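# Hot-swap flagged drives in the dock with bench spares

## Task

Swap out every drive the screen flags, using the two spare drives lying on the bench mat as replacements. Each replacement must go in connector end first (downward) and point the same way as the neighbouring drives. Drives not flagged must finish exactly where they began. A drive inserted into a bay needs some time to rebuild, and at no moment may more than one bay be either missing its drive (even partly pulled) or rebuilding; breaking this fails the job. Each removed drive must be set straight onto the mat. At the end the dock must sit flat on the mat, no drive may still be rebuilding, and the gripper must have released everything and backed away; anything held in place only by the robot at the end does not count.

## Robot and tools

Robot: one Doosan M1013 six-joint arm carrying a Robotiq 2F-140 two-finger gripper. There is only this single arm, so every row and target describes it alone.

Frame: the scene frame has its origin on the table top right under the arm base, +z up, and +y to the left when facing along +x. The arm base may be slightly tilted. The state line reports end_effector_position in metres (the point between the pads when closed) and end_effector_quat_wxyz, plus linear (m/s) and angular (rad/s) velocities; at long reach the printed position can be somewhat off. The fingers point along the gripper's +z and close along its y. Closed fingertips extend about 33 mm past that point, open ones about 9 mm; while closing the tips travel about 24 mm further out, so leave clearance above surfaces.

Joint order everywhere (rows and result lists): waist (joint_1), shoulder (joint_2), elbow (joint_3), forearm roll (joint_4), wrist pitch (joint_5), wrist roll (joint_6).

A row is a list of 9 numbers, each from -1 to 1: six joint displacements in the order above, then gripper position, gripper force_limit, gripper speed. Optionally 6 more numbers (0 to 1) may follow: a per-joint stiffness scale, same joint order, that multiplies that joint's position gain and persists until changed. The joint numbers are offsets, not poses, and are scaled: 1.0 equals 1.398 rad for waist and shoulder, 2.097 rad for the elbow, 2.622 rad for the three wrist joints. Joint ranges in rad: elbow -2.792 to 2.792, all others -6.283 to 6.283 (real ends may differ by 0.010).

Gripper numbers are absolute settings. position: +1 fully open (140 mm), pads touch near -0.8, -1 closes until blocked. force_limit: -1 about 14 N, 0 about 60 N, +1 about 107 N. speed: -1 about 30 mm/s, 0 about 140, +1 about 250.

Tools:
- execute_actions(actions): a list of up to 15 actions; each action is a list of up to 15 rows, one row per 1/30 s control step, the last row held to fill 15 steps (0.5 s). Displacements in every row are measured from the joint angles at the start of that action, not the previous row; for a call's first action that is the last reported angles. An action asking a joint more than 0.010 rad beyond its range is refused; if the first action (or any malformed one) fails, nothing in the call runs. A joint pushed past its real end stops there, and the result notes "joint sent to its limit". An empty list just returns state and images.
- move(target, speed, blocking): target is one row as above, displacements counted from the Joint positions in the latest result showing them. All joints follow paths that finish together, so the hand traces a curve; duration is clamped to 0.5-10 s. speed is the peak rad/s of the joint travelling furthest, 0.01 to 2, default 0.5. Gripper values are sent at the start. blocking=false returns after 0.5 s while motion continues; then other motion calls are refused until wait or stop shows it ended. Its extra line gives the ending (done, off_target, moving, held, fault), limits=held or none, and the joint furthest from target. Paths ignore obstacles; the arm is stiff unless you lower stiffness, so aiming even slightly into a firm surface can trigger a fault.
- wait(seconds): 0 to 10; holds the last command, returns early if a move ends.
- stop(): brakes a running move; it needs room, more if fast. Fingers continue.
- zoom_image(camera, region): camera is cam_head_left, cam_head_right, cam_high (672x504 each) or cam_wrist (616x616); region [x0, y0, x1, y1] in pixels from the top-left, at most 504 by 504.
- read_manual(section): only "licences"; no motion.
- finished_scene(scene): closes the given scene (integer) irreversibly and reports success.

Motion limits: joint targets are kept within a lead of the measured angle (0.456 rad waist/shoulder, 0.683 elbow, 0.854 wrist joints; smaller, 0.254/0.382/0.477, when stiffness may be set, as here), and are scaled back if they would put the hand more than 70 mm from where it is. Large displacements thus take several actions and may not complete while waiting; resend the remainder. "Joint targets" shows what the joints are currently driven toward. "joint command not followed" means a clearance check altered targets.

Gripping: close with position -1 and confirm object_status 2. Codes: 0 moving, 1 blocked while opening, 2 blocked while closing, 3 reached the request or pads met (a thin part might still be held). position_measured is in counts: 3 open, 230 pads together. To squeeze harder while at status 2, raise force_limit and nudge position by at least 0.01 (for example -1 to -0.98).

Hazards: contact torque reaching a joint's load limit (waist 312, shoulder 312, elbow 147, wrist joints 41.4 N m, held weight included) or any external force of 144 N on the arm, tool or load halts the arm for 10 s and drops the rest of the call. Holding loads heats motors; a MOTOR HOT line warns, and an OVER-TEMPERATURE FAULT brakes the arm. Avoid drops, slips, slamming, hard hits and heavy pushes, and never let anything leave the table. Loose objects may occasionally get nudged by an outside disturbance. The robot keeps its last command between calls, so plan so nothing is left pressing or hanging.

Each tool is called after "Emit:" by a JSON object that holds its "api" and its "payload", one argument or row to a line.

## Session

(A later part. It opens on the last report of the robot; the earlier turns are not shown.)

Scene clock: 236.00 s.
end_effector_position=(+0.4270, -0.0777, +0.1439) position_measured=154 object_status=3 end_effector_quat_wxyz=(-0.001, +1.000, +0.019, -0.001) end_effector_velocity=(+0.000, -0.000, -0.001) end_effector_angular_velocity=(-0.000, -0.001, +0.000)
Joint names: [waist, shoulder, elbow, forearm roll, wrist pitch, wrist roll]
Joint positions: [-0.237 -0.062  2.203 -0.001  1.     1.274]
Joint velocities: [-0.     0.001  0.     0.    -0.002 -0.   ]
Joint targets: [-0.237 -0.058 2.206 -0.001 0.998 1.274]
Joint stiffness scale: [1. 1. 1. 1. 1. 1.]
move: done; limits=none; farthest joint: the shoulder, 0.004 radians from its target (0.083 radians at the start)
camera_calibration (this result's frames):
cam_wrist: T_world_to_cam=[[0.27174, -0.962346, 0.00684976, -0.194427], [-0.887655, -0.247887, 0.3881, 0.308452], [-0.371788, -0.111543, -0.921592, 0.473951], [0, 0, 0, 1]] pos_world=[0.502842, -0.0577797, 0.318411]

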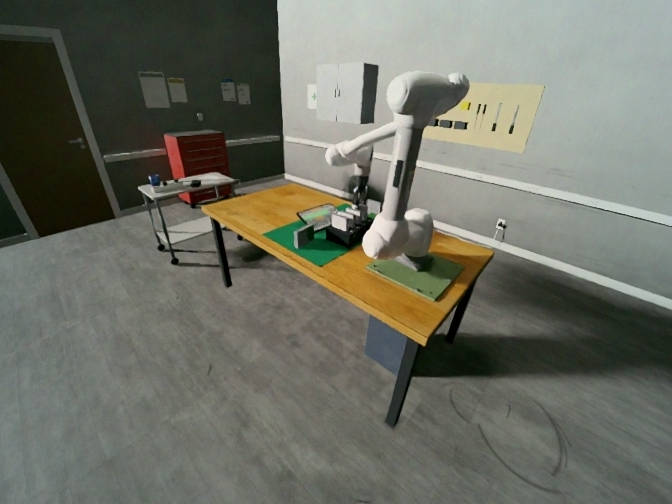

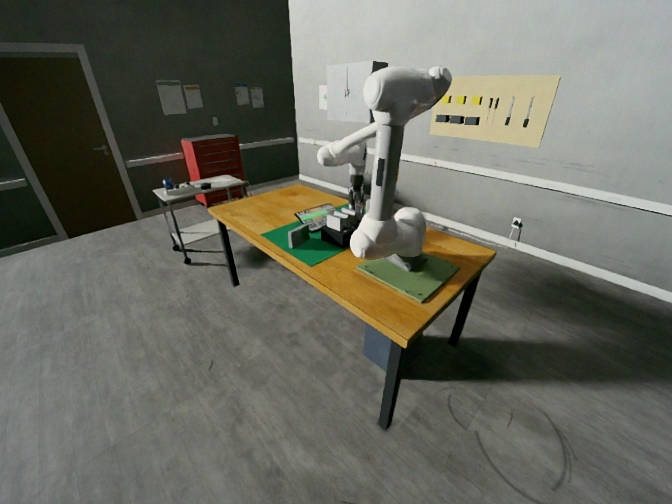

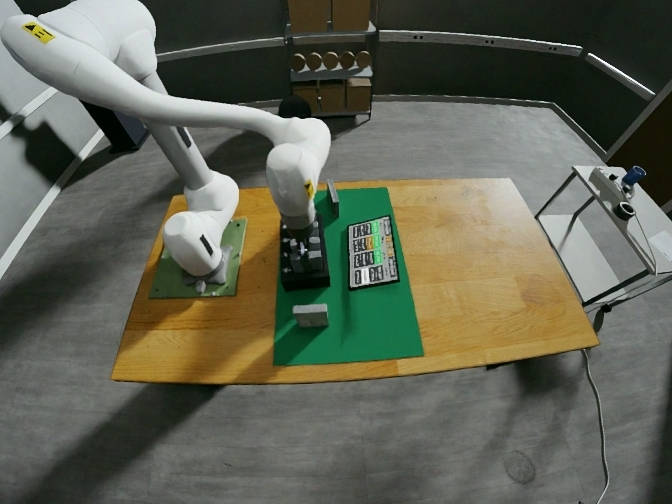

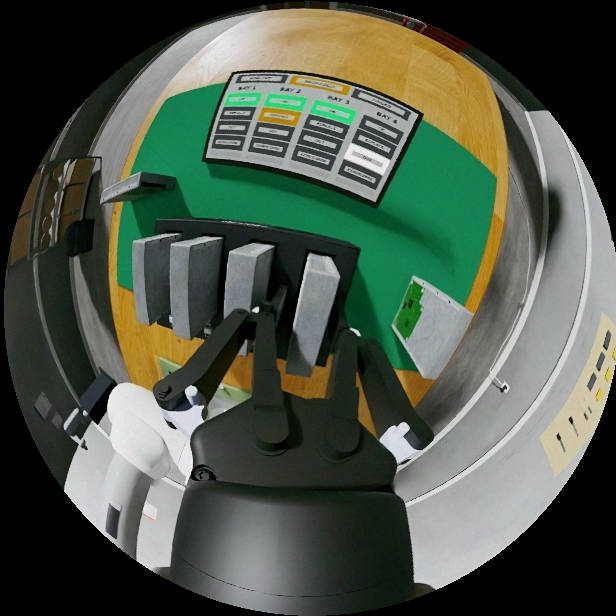

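Emit:
{"api": "zoom_image", "payload": {
  "camera": "cam_wrist",
  "region": [230, 230, 390, 390]
}}

Emit:
{"api": "move", "payload": {
  "target": [0,0,0,0,0,0,-1,0.5,0.0],
  "speed": 0.1
}}

Region (230, 230, 390, 390) of cam_wrist's 616x616 image, scaled by 3.150, with more detail than that image has.

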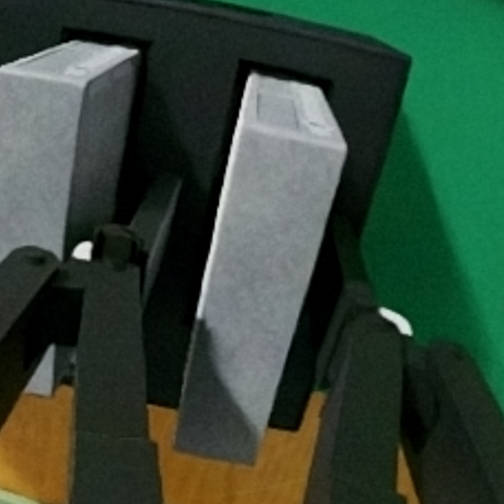

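Scene clock: 241.37 s.
end_effector_position=(+0.4269, -0.0784, +0.1439) position_measured=195 object_status=2 end_effector_quat_wxyz=(-0.000, +1.000, +0.020, -0.001) end_effector_velocity=(-0.000, +0.000, +0.000) end_effector_angular_velocity=(-0.000, +0.000, -0.000)
Joint names: [waist, shoulder, elbow, forearm roll, wrist pitch, wrist roll]
Joint positions: [-0.237 -0.062  2.203 -0.003  1.     1.274]
Joint velocities: [-0.    -0.001  0.    -0.     0.001  0.   ]
Joint targets: [-0.237 -0.062 2.203 -0.001 1.000 1.274]
Joint stiffness scale: [1. 1. 1. 1. 1. 1.]
move: done; limits=none; farthest joint: the forearm roll, 0.002 radians from its target (0.000 radians at the start)
camera_calibration (this result's frames):
cam_wrist: T_world_to_cam=[[0.273005, -0.961973, 0.00873511, -0.195832], [-0.887228, -0.248262, 0.388836, 0.307896], [-0.371881, -0.113904, -0.921266, 0.473611], [0, 0, 0, 1]] pos_world=[0.502763, -0.0579999, 0.318311]

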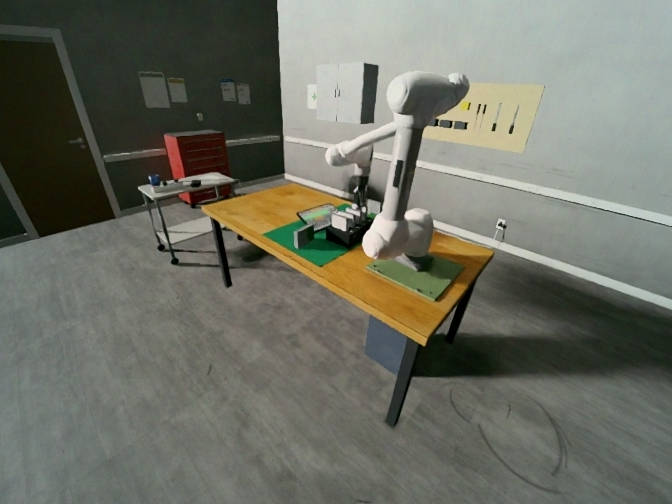

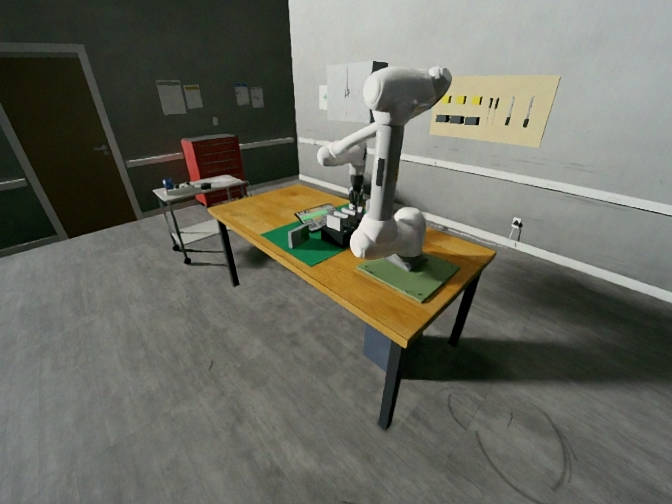

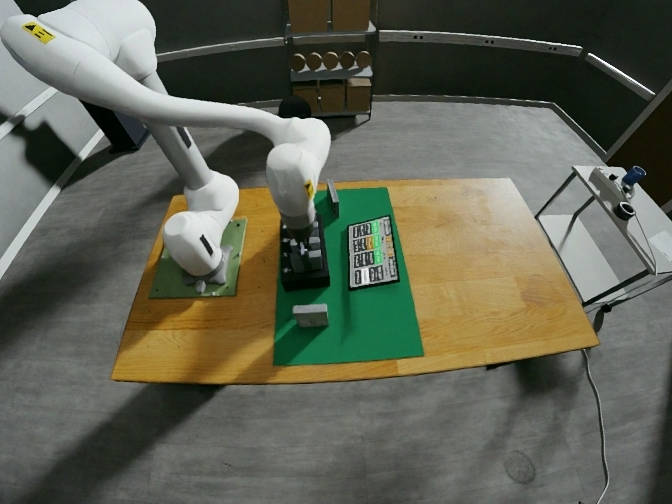

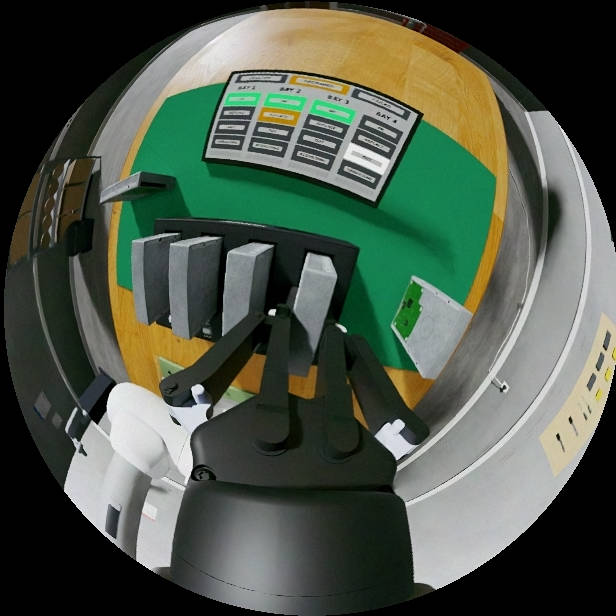

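Emit:
{"api": "move", "payload": {
  "target": [0,-0.0596,-0.0557,0,0.075,0,-1,0.5,0.0],
  "speed": 0.12
}}

Scene clock: 270.43 s.
end_effector_position=(+0.4268, -0.0789, +0.2348) position_measured=195 object_status=2 end_effector_quat_wxyz=(+0.000, +1.000, +0.020, -0.002) end_effector_velocity=(-0.001, +0.000, +0.001) end_effector_angular_velocity=(+0.000, +0.000, -0.000)
Joint names: [waist, shoulder, elbow, forearm roll, wrist pitch, wrist roll]
Joint positions: [-0.237 -0.141  2.09  -0.004  1.194  1.274]
Joint velocities: [ 0.    -0.002 -0.     0.     0.003  0.   ]
Joint targets: [-0.237 -0.145 2.086 -0.003 1.196 1.274]
Joint stiffness scale: [1. 1. 1. 1. 1. 1.]
move: done; limits=none; farthest joint: the shoulder, 0.004 radians from its target (0.084 radians at the start)
camera_calibration (this result's frames):
cam_wrist: T_world_to_cam=[[0.272724, -0.962051, 0.00895759, -0.197012], [-0.886816, -0.247764, 0.390089, 0.271918], [-0.373066, -0.11433, -0.920734, 0.557608], [0, 0, 0, 1]] pos_world=[0.502896, -0.0584122, 0.409101]

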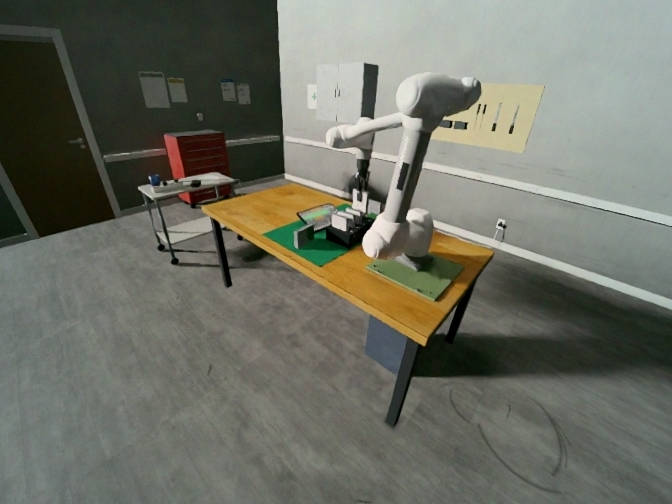

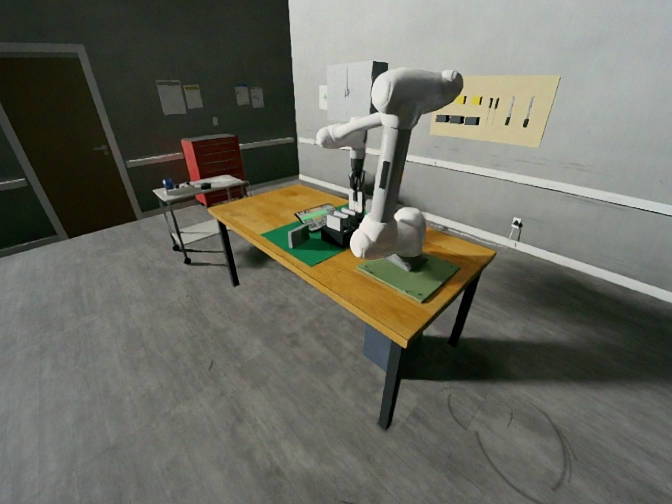

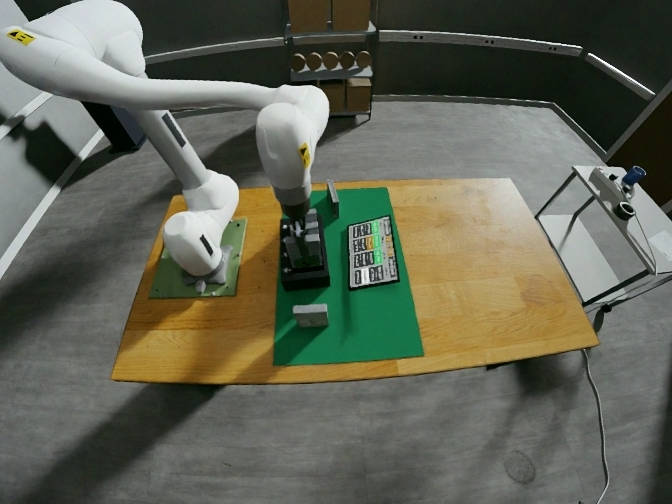

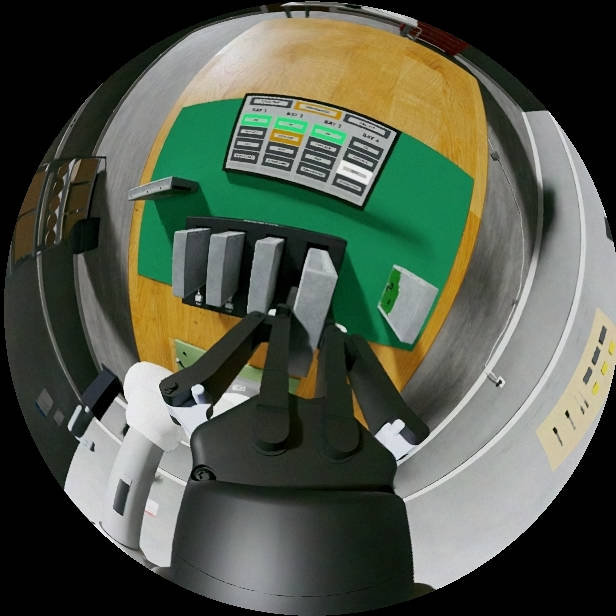

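Emit:
{"api": "move", "payload": {
  "target": [-0.1738,0.2592,-0.2032,0.003,0.0253,-0.0789,-1,0.5,0.0],
  "speed": 0.4
}}

Scene clock: 278.70 s.
end_effector_position=(+0.6017, -0.2878, +0.2591) position_measured=195 object_status=2 end_effector_quat_wxyz=(-0.002, +1.000, -0.001, -0.001) end_effector_velocity=(+0.000, -0.000, -0.000) end_effector_angular_velocity=(+0.001, +0.001, +0.001)
Joint names: [waist, shoulder, elbow, forearm roll, wrist pitch, wrist roll]
Joint positions: [-0.476  0.217  1.667  0.001  1.258  1.075]
Joint velocities: [-0.     0.002 -0.001  0.     0.001 -0.001]
Joint targets: [-0.480 0.221 1.663 0.004 1.260 1.068]
Joint stiffness scale: [1. 1. 1. 1. 1. 1.]
move: done; limits=none; farthest joint: the wrist roll, 0.007 radians from its target (0.207 radians at the start)
camera_calibration (this result's frames):
cam_wrist: T_world_to_cam=[[0.233074, -0.972444, 0.00543746, -0.424167], [-0.89675, -0.212762, 0.388036, 0.382365], [-0.376186, -0.095317, -0.921628, 0.628978], [0, 0, 0, 1]] pos_world=[0.678361, -0.271174, 0.433619]

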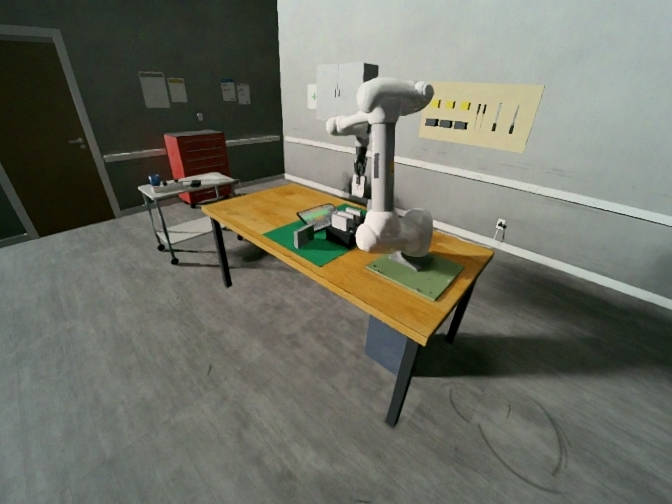

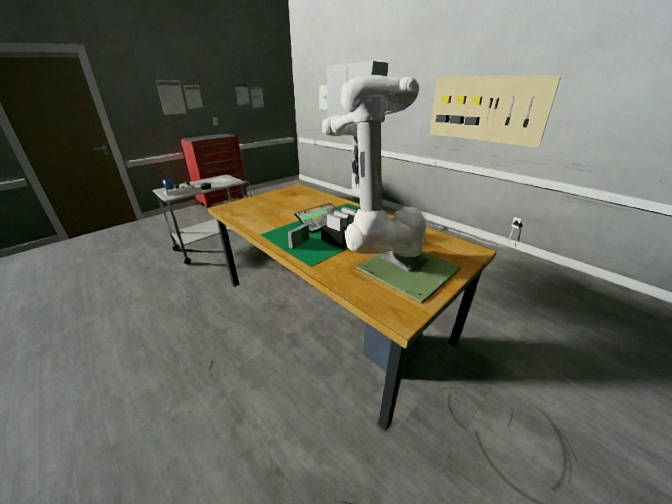

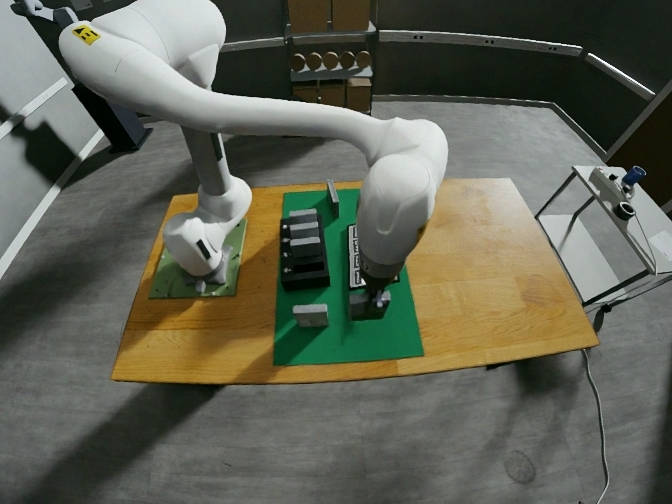

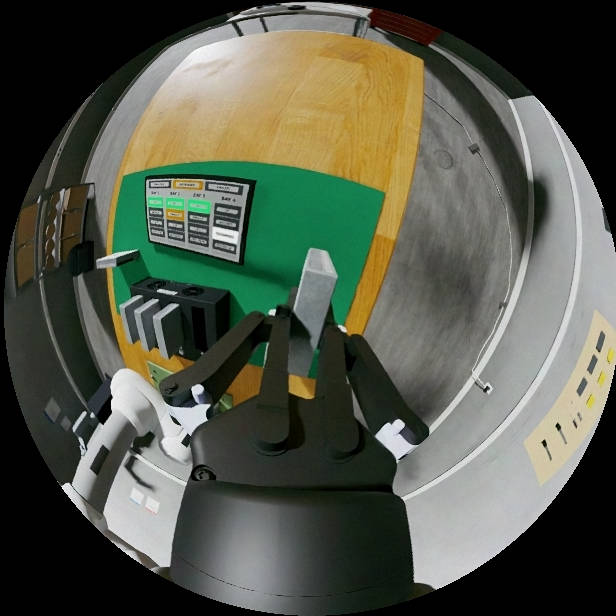

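Emit:
{"api": "move", "payload": {
  "target": [0,0.0665,0.0677,0,-0.0883,0,-1,0.5,0.0],
  "speed": 0.25
}}

Scene clock: 285.73 s.
end_effector_position=(+0.6024, -0.2880, +0.1291) position_measured=195 object_status=2 end_effector_quat_wxyz=(-0.002, +1.000, -0.001, -0.001) end_effector_velocity=(+0.000, -0.000, -0.000) end_effector_angular_velocity=(-0.001, -0.001, +0.000)
Joint names: [waist, shoulder, elbow, forearm roll, wrist pitch, wrist roll]
Joint positions: [-0.476  0.307  1.805  0.001  1.029  1.075]
Joint velocities: [-0.     0.     0.     0.    -0.002 -0.   ]
Joint targets: [-0.476 0.310 1.809 0.001 1.027 1.075]
Joint stiffness scale: [1. 1. 1. 1. 1. 1.]
move: done; limits=none; farthest joint: the elbow, 0.004 radians from its target (0.142 radians at the start)
camera_calibration (this result's frames):
cam_wrist: T_world_to_cam=[[0.233039, -0.972448, 0.00618222, -0.423851], [-0.897105, -0.212521, 0.387347, 0.433764], [-0.37536, -0.0958128, -0.921913, 0.508731], [0, 0, 0, 1]] pos_world=[0.678863, -0.271246, 0.303609]

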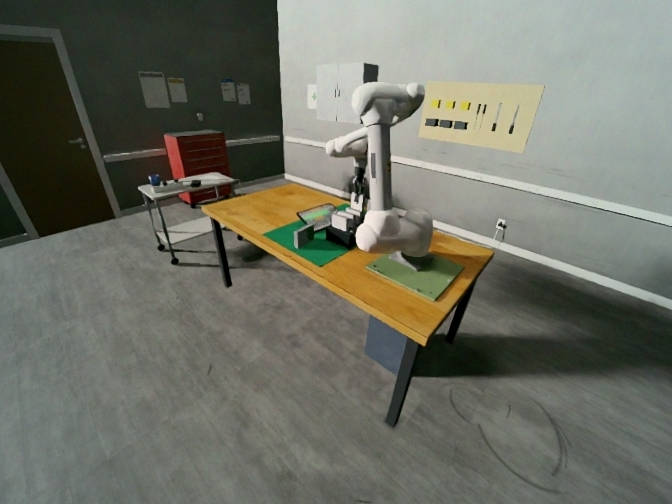

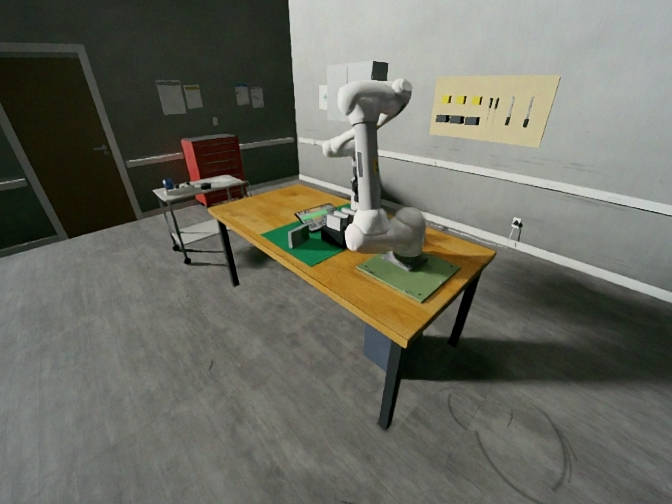

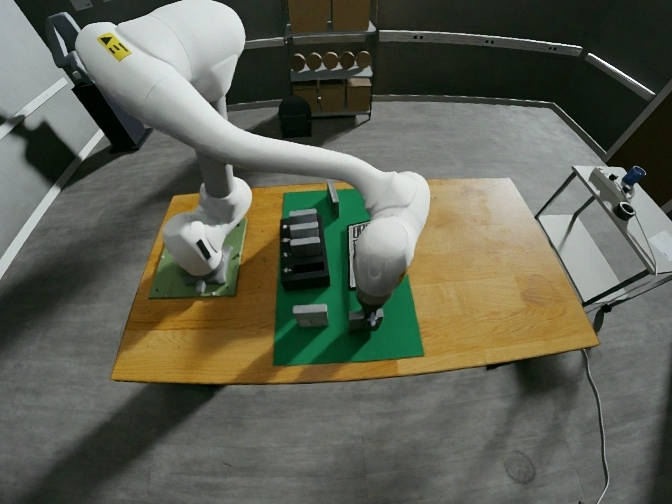

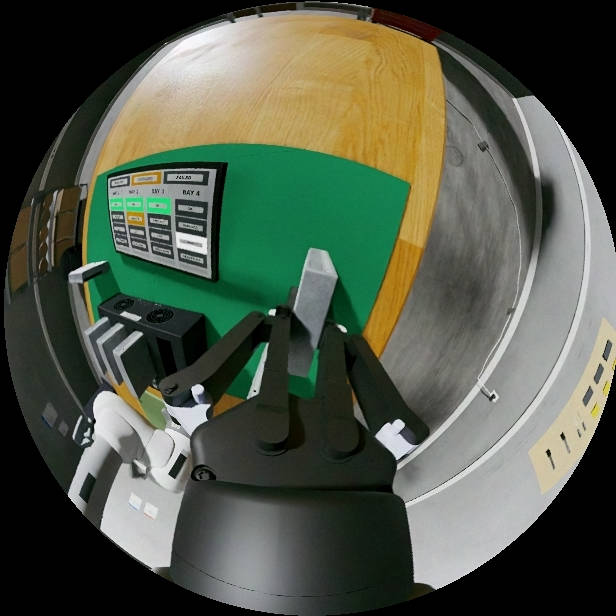

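Emit:
{"api": "move", "payload": {
  "target": [0,0.0074,0.006,0,-0.0067,0,-1,0.5,0.0],
  "speed": 0.03
}}

Scene clock: 292.57 s.
end_effector_position=(+0.6015, -0.2875, +0.1203) position_measured=195 object_status=2 end_effector_quat_wxyz=(-0.002, +1.000, -0.001, -0.001) end_effector_velocity=(+0.000, -0.000, -0.000) end_effector_angular_velocity=(-0.001, -0.001, -0.000)
Joint names: [waist, shoulder, elbow, forearm roll, wrist pitch, wrist roll]
Joint positions: [-0.476  0.313  1.815  0.001  1.014  1.075]
Joint velocities: [ 0.    -0.     0.001  0.    -0.002  0.   ]
Joint targets: [-0.476 0.317 1.818 0.001 1.011 1.075]
Joint stiffness scale: [1. 1. 1. 1. 1. 1.]
move: done; limits=none; farthest joint: the shoulder, 0.004 radians from its target (0.011 radians at the start)
camera_calibration (this result's frames):
cam_wrist: T_world_to_cam=[[0.233035, -0.972451, 0.00571948, -0.423055], [-0.896868, -0.212642, 0.387829, 0.436256], [-0.375928, -0.0955073, -0.921714, 0.500731], [0, 0, 0, 1]] pos_world=[0.678089, -0.270811, 0.294758]

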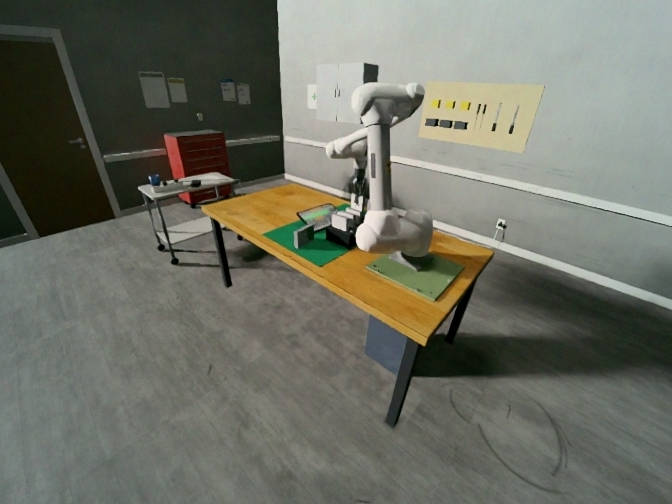

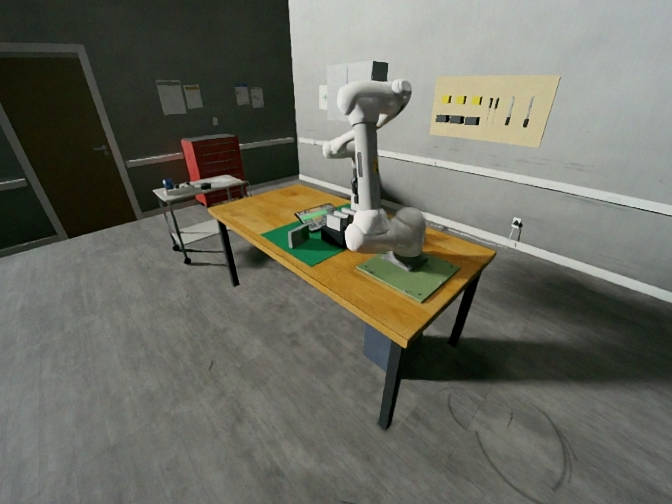

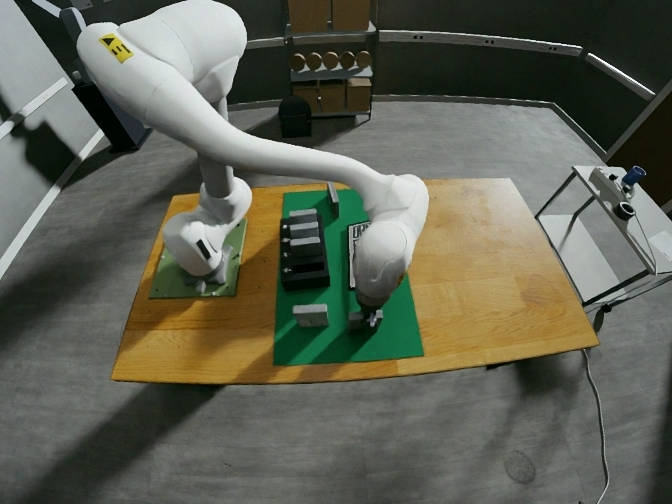

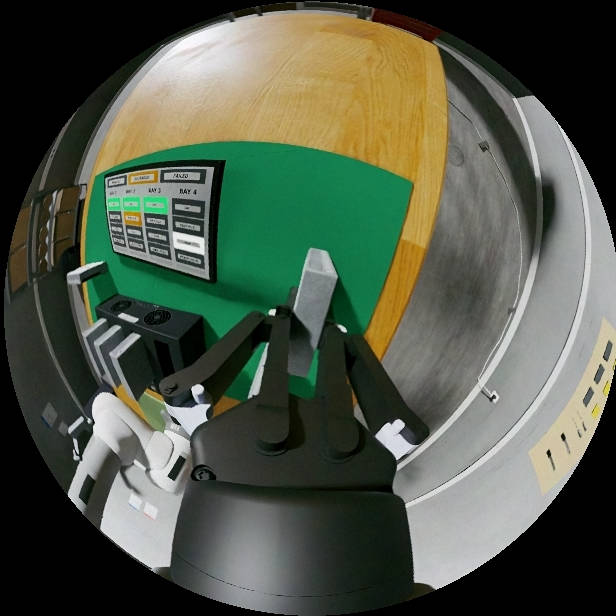

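Emit:
{"api": "move", "payload": {
  "target": [0,0,0,0,0,0,0.0,0.5,-0.3],
  "speed": 0.1
}}

Emit:
{"api": "zoom_image", "payload": {
  "camera": "cam_wrist",
  "region": [230, 230, 390, 390]
}}

Scene clock: 297.70 s.
end_effector_position=(+0.6015, -0.2875, +0.1202) position_measured=129 object_status=3 end_effector_quat_wxyz=(-0.002, +1.000, -0.001, -0.001) end_effector_velocity=(+0.000, -0.000, -0.000) end_effector_angular_velocity=(+0.000, +0.001, +0.000)
Joint names: [waist, shoulder, elbow, forearm roll, wrist pitch, wrist roll]
Joint positions: [-0.476  0.313  1.815  0.001  1.014  1.075]
Joint velocities: [-0.     0.001 -0.     0.     0.    -0.   ]
Joint targets: [-0.476 0.313 1.815 0.001 1.014 1.075]
Joint stiffness scale: [1. 1. 1. 1. 1. 1.]
move: done; limits=none; farthest joint: the waist, 0.000 radians from its target (0.000 radians at the start)
camera_calibration (this result's frames):
cam_wrist: T_world_to_cam=[[0.233045, -0.972449, 0.00580703, -0.423093], [-0.8969, -0.212625, 0.387763, 0.436319], [-0.375845, -0.0955748, -0.921741, 0.500632], [0, 0, 0, 1]] pos_world=[0.678095, -0.270816, 0.294721]

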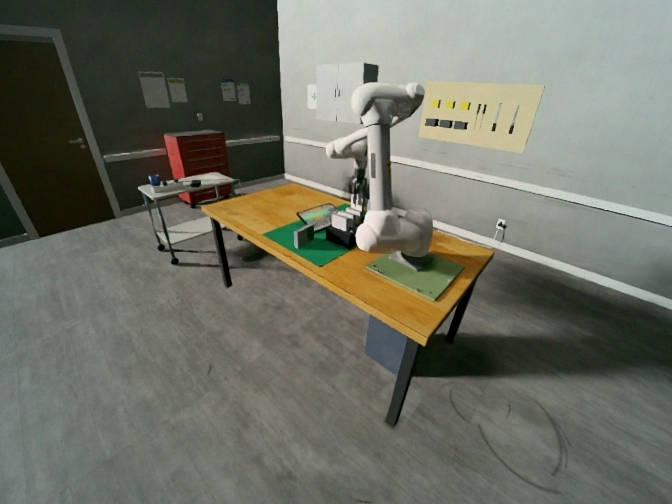

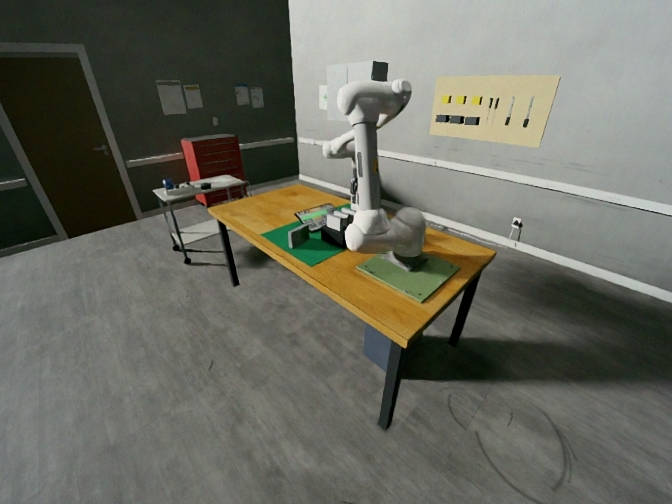

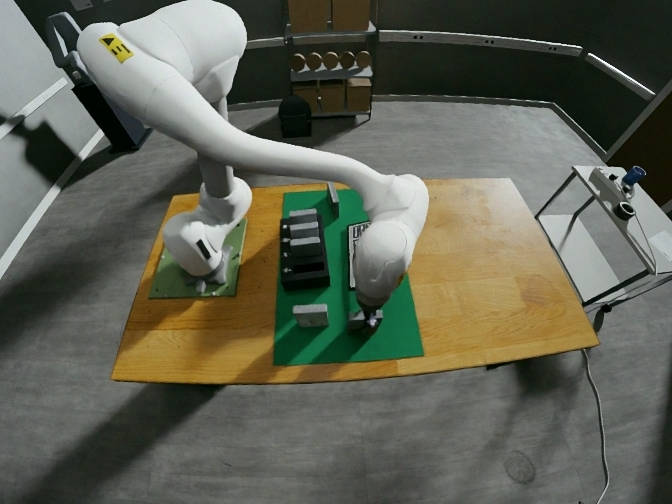

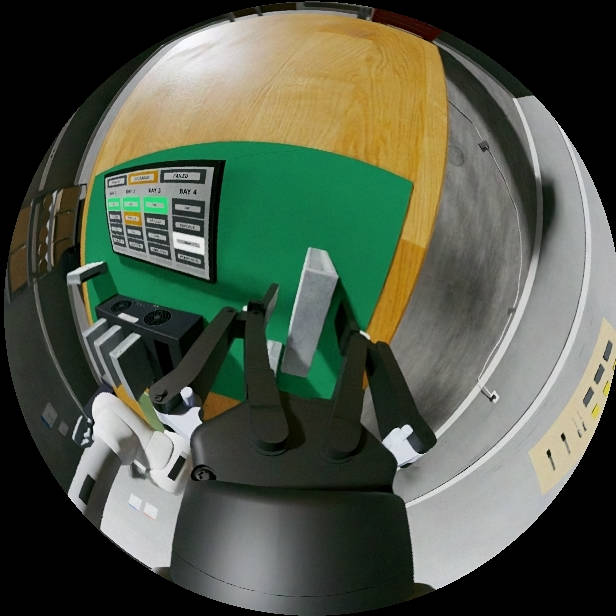

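Region (230, 230, 390, 390) of cam_wrist's 616x616 image, scaled by 3.150, with more detail than that image has.

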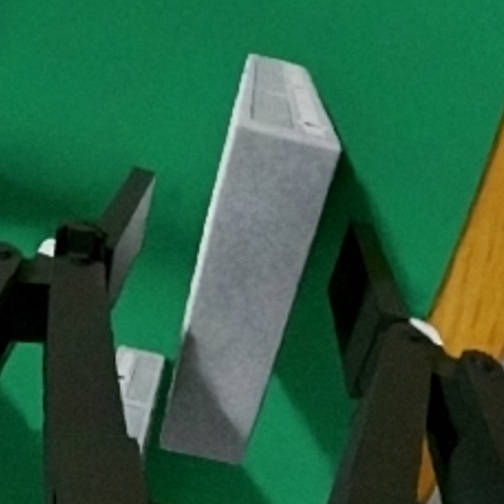

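Emit:
{"api": "move", "payload": {
  "target": [0,-0.0465,-0.0396,0,0.0548,0,0.0,0.5,0],
  "speed": 0.25
}}

Scene clock: 325.83 s.
end_effector_position=(+0.6020, -0.2879, +0.2005) position_measured=129 object_status=3 end_effector_quat_wxyz=(-0.002, +1.000, -0.001, -0.001) end_effector_velocity=(-0.000, +0.000, +0.000) end_effector_angular_velocity=(+0.001, +0.002, -0.000)
Joint names: [waist, shoulder, elbow, forearm roll, wrist pitch, wrist roll]
Joint positions: [-0.476  0.252  1.735  0.001  1.155  1.075]
Joint velocities: [ 0.     0.001 -0.001 -0.     0.003  0.   ]
Joint targets: [-0.476 0.248 1.732 0.001 1.157 1.075]
Joint stiffness scale: [1. 1. 1. 1. 1. 1.]
move: done; limits=none; farthest joint: the shoulder, 0.004 radians from its target (0.065 radians at the start)
camera_calibration (this result's frames):
cam_wrist: T_world_to_cam=[[0.233123, -0.972431, 0.00569055, -0.424056], [-0.896848, -0.212734, 0.387824, 0.405469], [-0.375922, -0.0955143, -0.921716, 0.574798], [0, 0, 0, 1]] pos_world=[0.67858, -0.271207, 0.374963]

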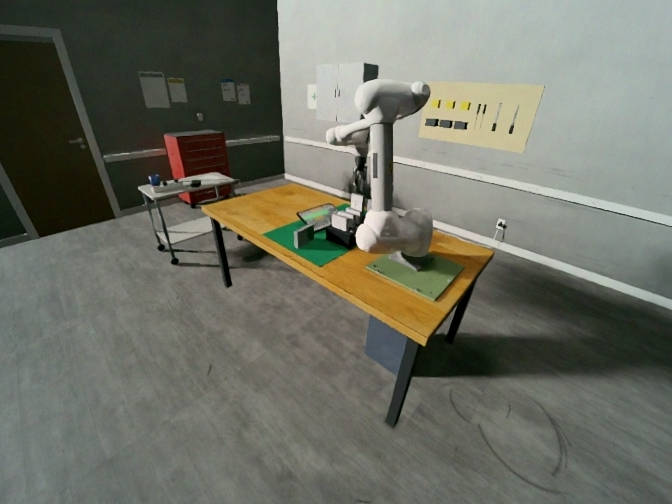

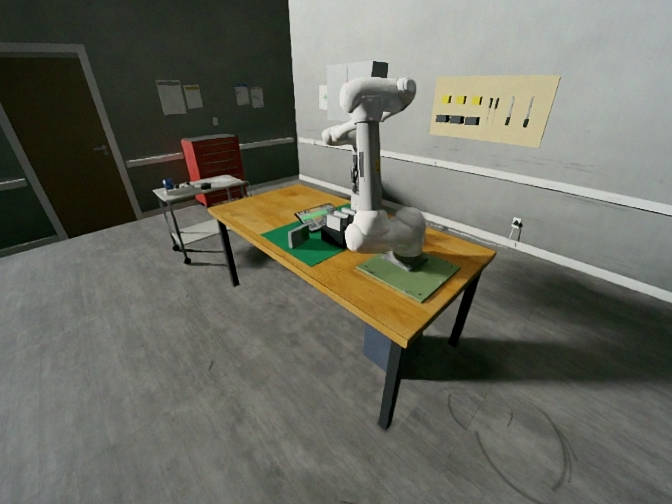

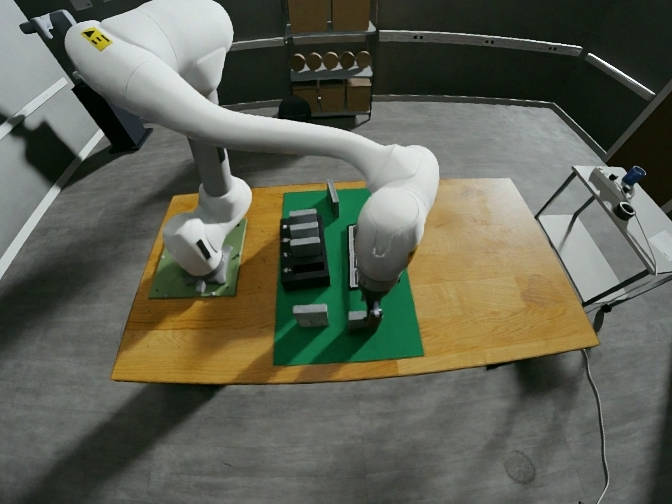

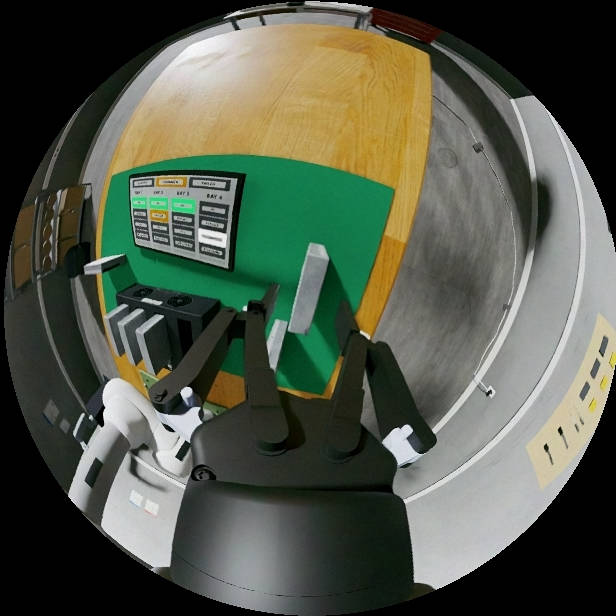

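Emit:
{"api": "move", "payload": {
  "target": [-0.0811,-0.1823,0.1409,0,-0.0171,1.0,0.0,0.5,0],
  "speed": 1.2
}}

Emit:
{"api": "move", "payload": {
  "target": [0,0,0,0,0,0.1625,0.0,0.5,0],
  "speed": 0.8
}}

Scene clock: 340.60 s.
end_effector_position=(+0.4328, -0.2588, +0.1997) position_measured=129 object_status=3 end_effector_quat_wxyz=(-0.000, -0.206, +0.978, +0.001) end_effector_velocity=(-0.000, +0.000, -0.001) end_effector_angular_velocity=(+0.001, +0.001, -0.003)
Joint names: [waist, shoulder, elbow, forearm roll, wrist pitch, wrist roll]
Joint positions: [-0.586  0.001  2.027  0.001  1.112  3.689]
Joint velocities: [-0.     0.     0.001  0.     0.     0.003]
Joint targets: [-0.589 -0.003 2.031 0.001 1.110 3.696]
Joint stiffness scale: [1. 1. 1. 1. 1. 1.]
move: done; limits=none; farthest joint: the wrist roll, 0.008 radians from its target (2.622 radians at the start)
camera_calibration (this result's frames):
cam_wrist: T_world_to_cam=[[-0.607409, 0.794296, 0.0121795, 0.463458], [0.735109, 0.556204, 0.387623, -0.24704], [0.301113, 0.244399, -0.921738, 0.308179], [0, 0, 0, 1]] pos_world=[0.370314, -0.306037, 0.374173]

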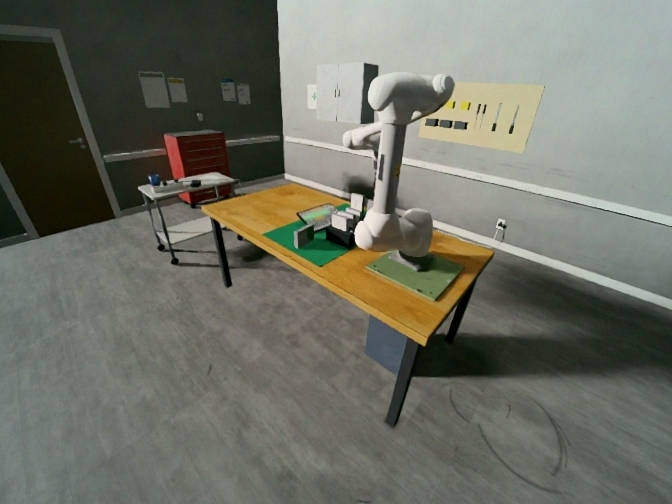

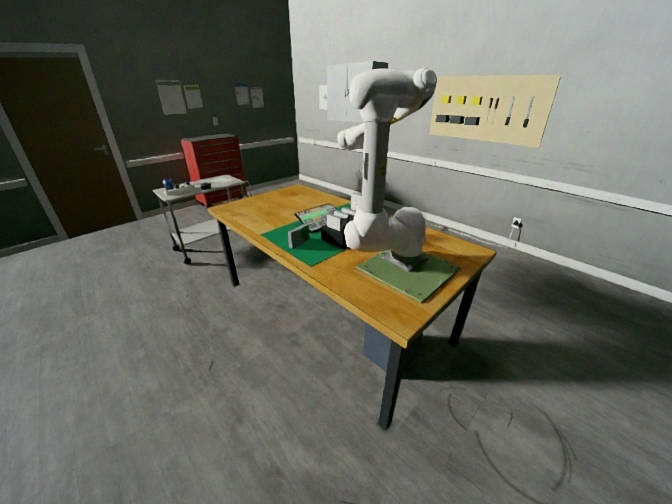

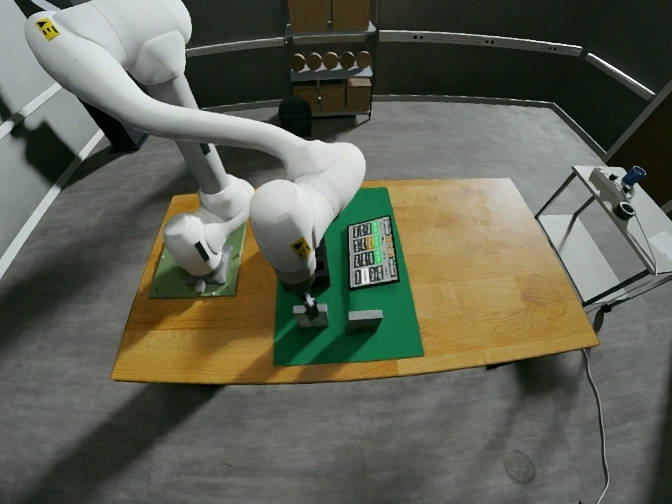

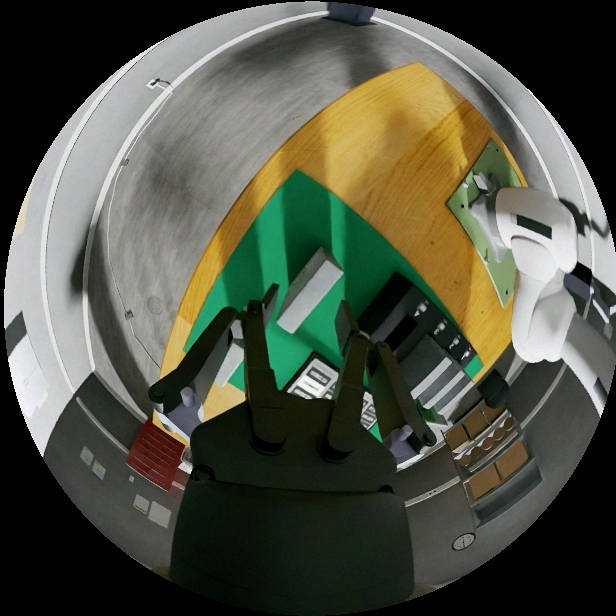

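Scene clock: 341.80 s.
end_effector_position=(+0.4328, -0.2588, +0.1997) position_measured=129 object_status=3 end_effector_quat_wxyz=(-0.000, +0.001, +1.000, +0.001) end_effector_velocity=(+0.000, -0.000, -0.000) end_effector_angular_velocity=(+0.000, +0.000, -0.003)
Joint names: [waist, shoulder, elbow, forearm roll, wrist pitch, wrist roll]
Joint positions: [-0.586  0.001  2.027  0.001  1.112  4.108]
Joint velocities: [-0.     0.001 -0.    -0.    -0.     0.003]
Joint targets: [-0.586 0.001 2.027 0.001 1.112 4.115]
Joint stiffness scale: [1. 1. 1. 1. 1. 1.]
move: done; limits=none; farthest joint: the wrist roll, 0.007 radians from its target (0.426 radians at the start)
camera_calibration (this result's frames):
cam_wrist: T_world_to_cam=[[-0.23184, 0.972675, 0.0123625, 0.347025], [0.898222, 0.20918, 0.386576, -0.407249], [0.373427, 0.100728, -0.922175, 0.23978], [0, 0, 0, 1]] pos_world=[0.356714, -0.276506, 0.374262]

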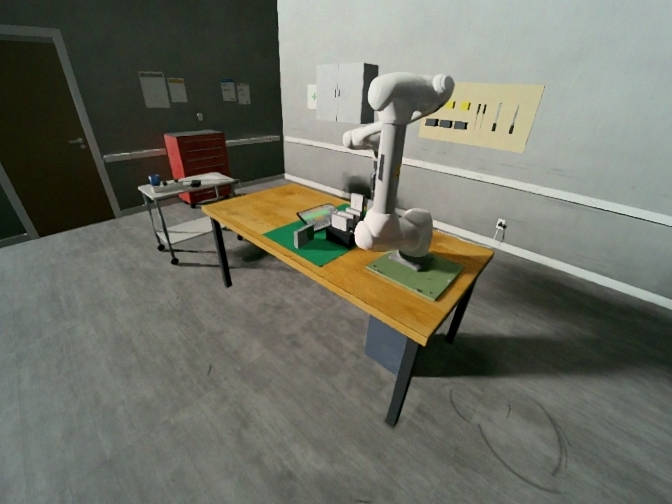

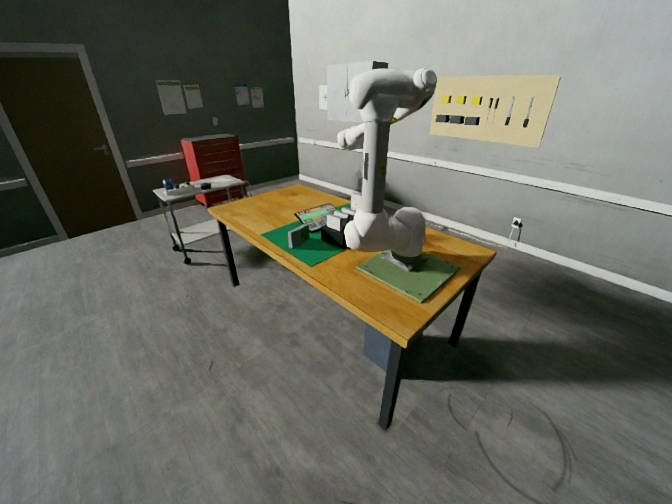

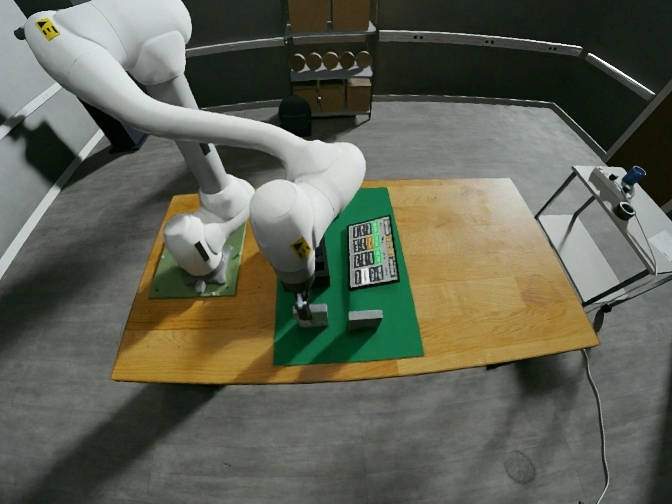

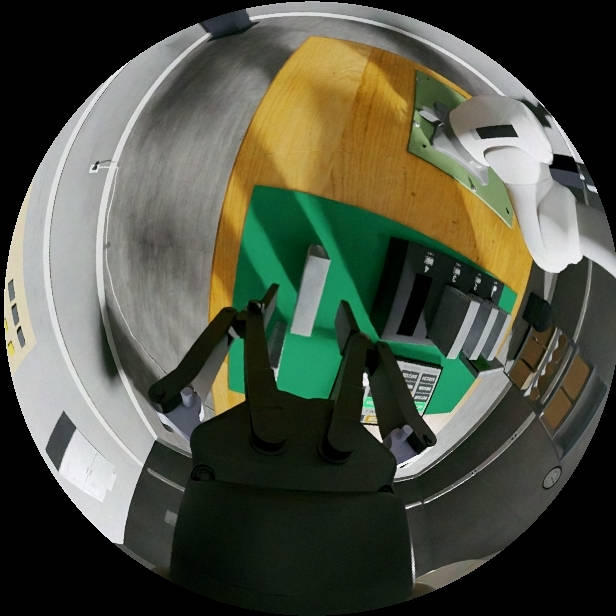

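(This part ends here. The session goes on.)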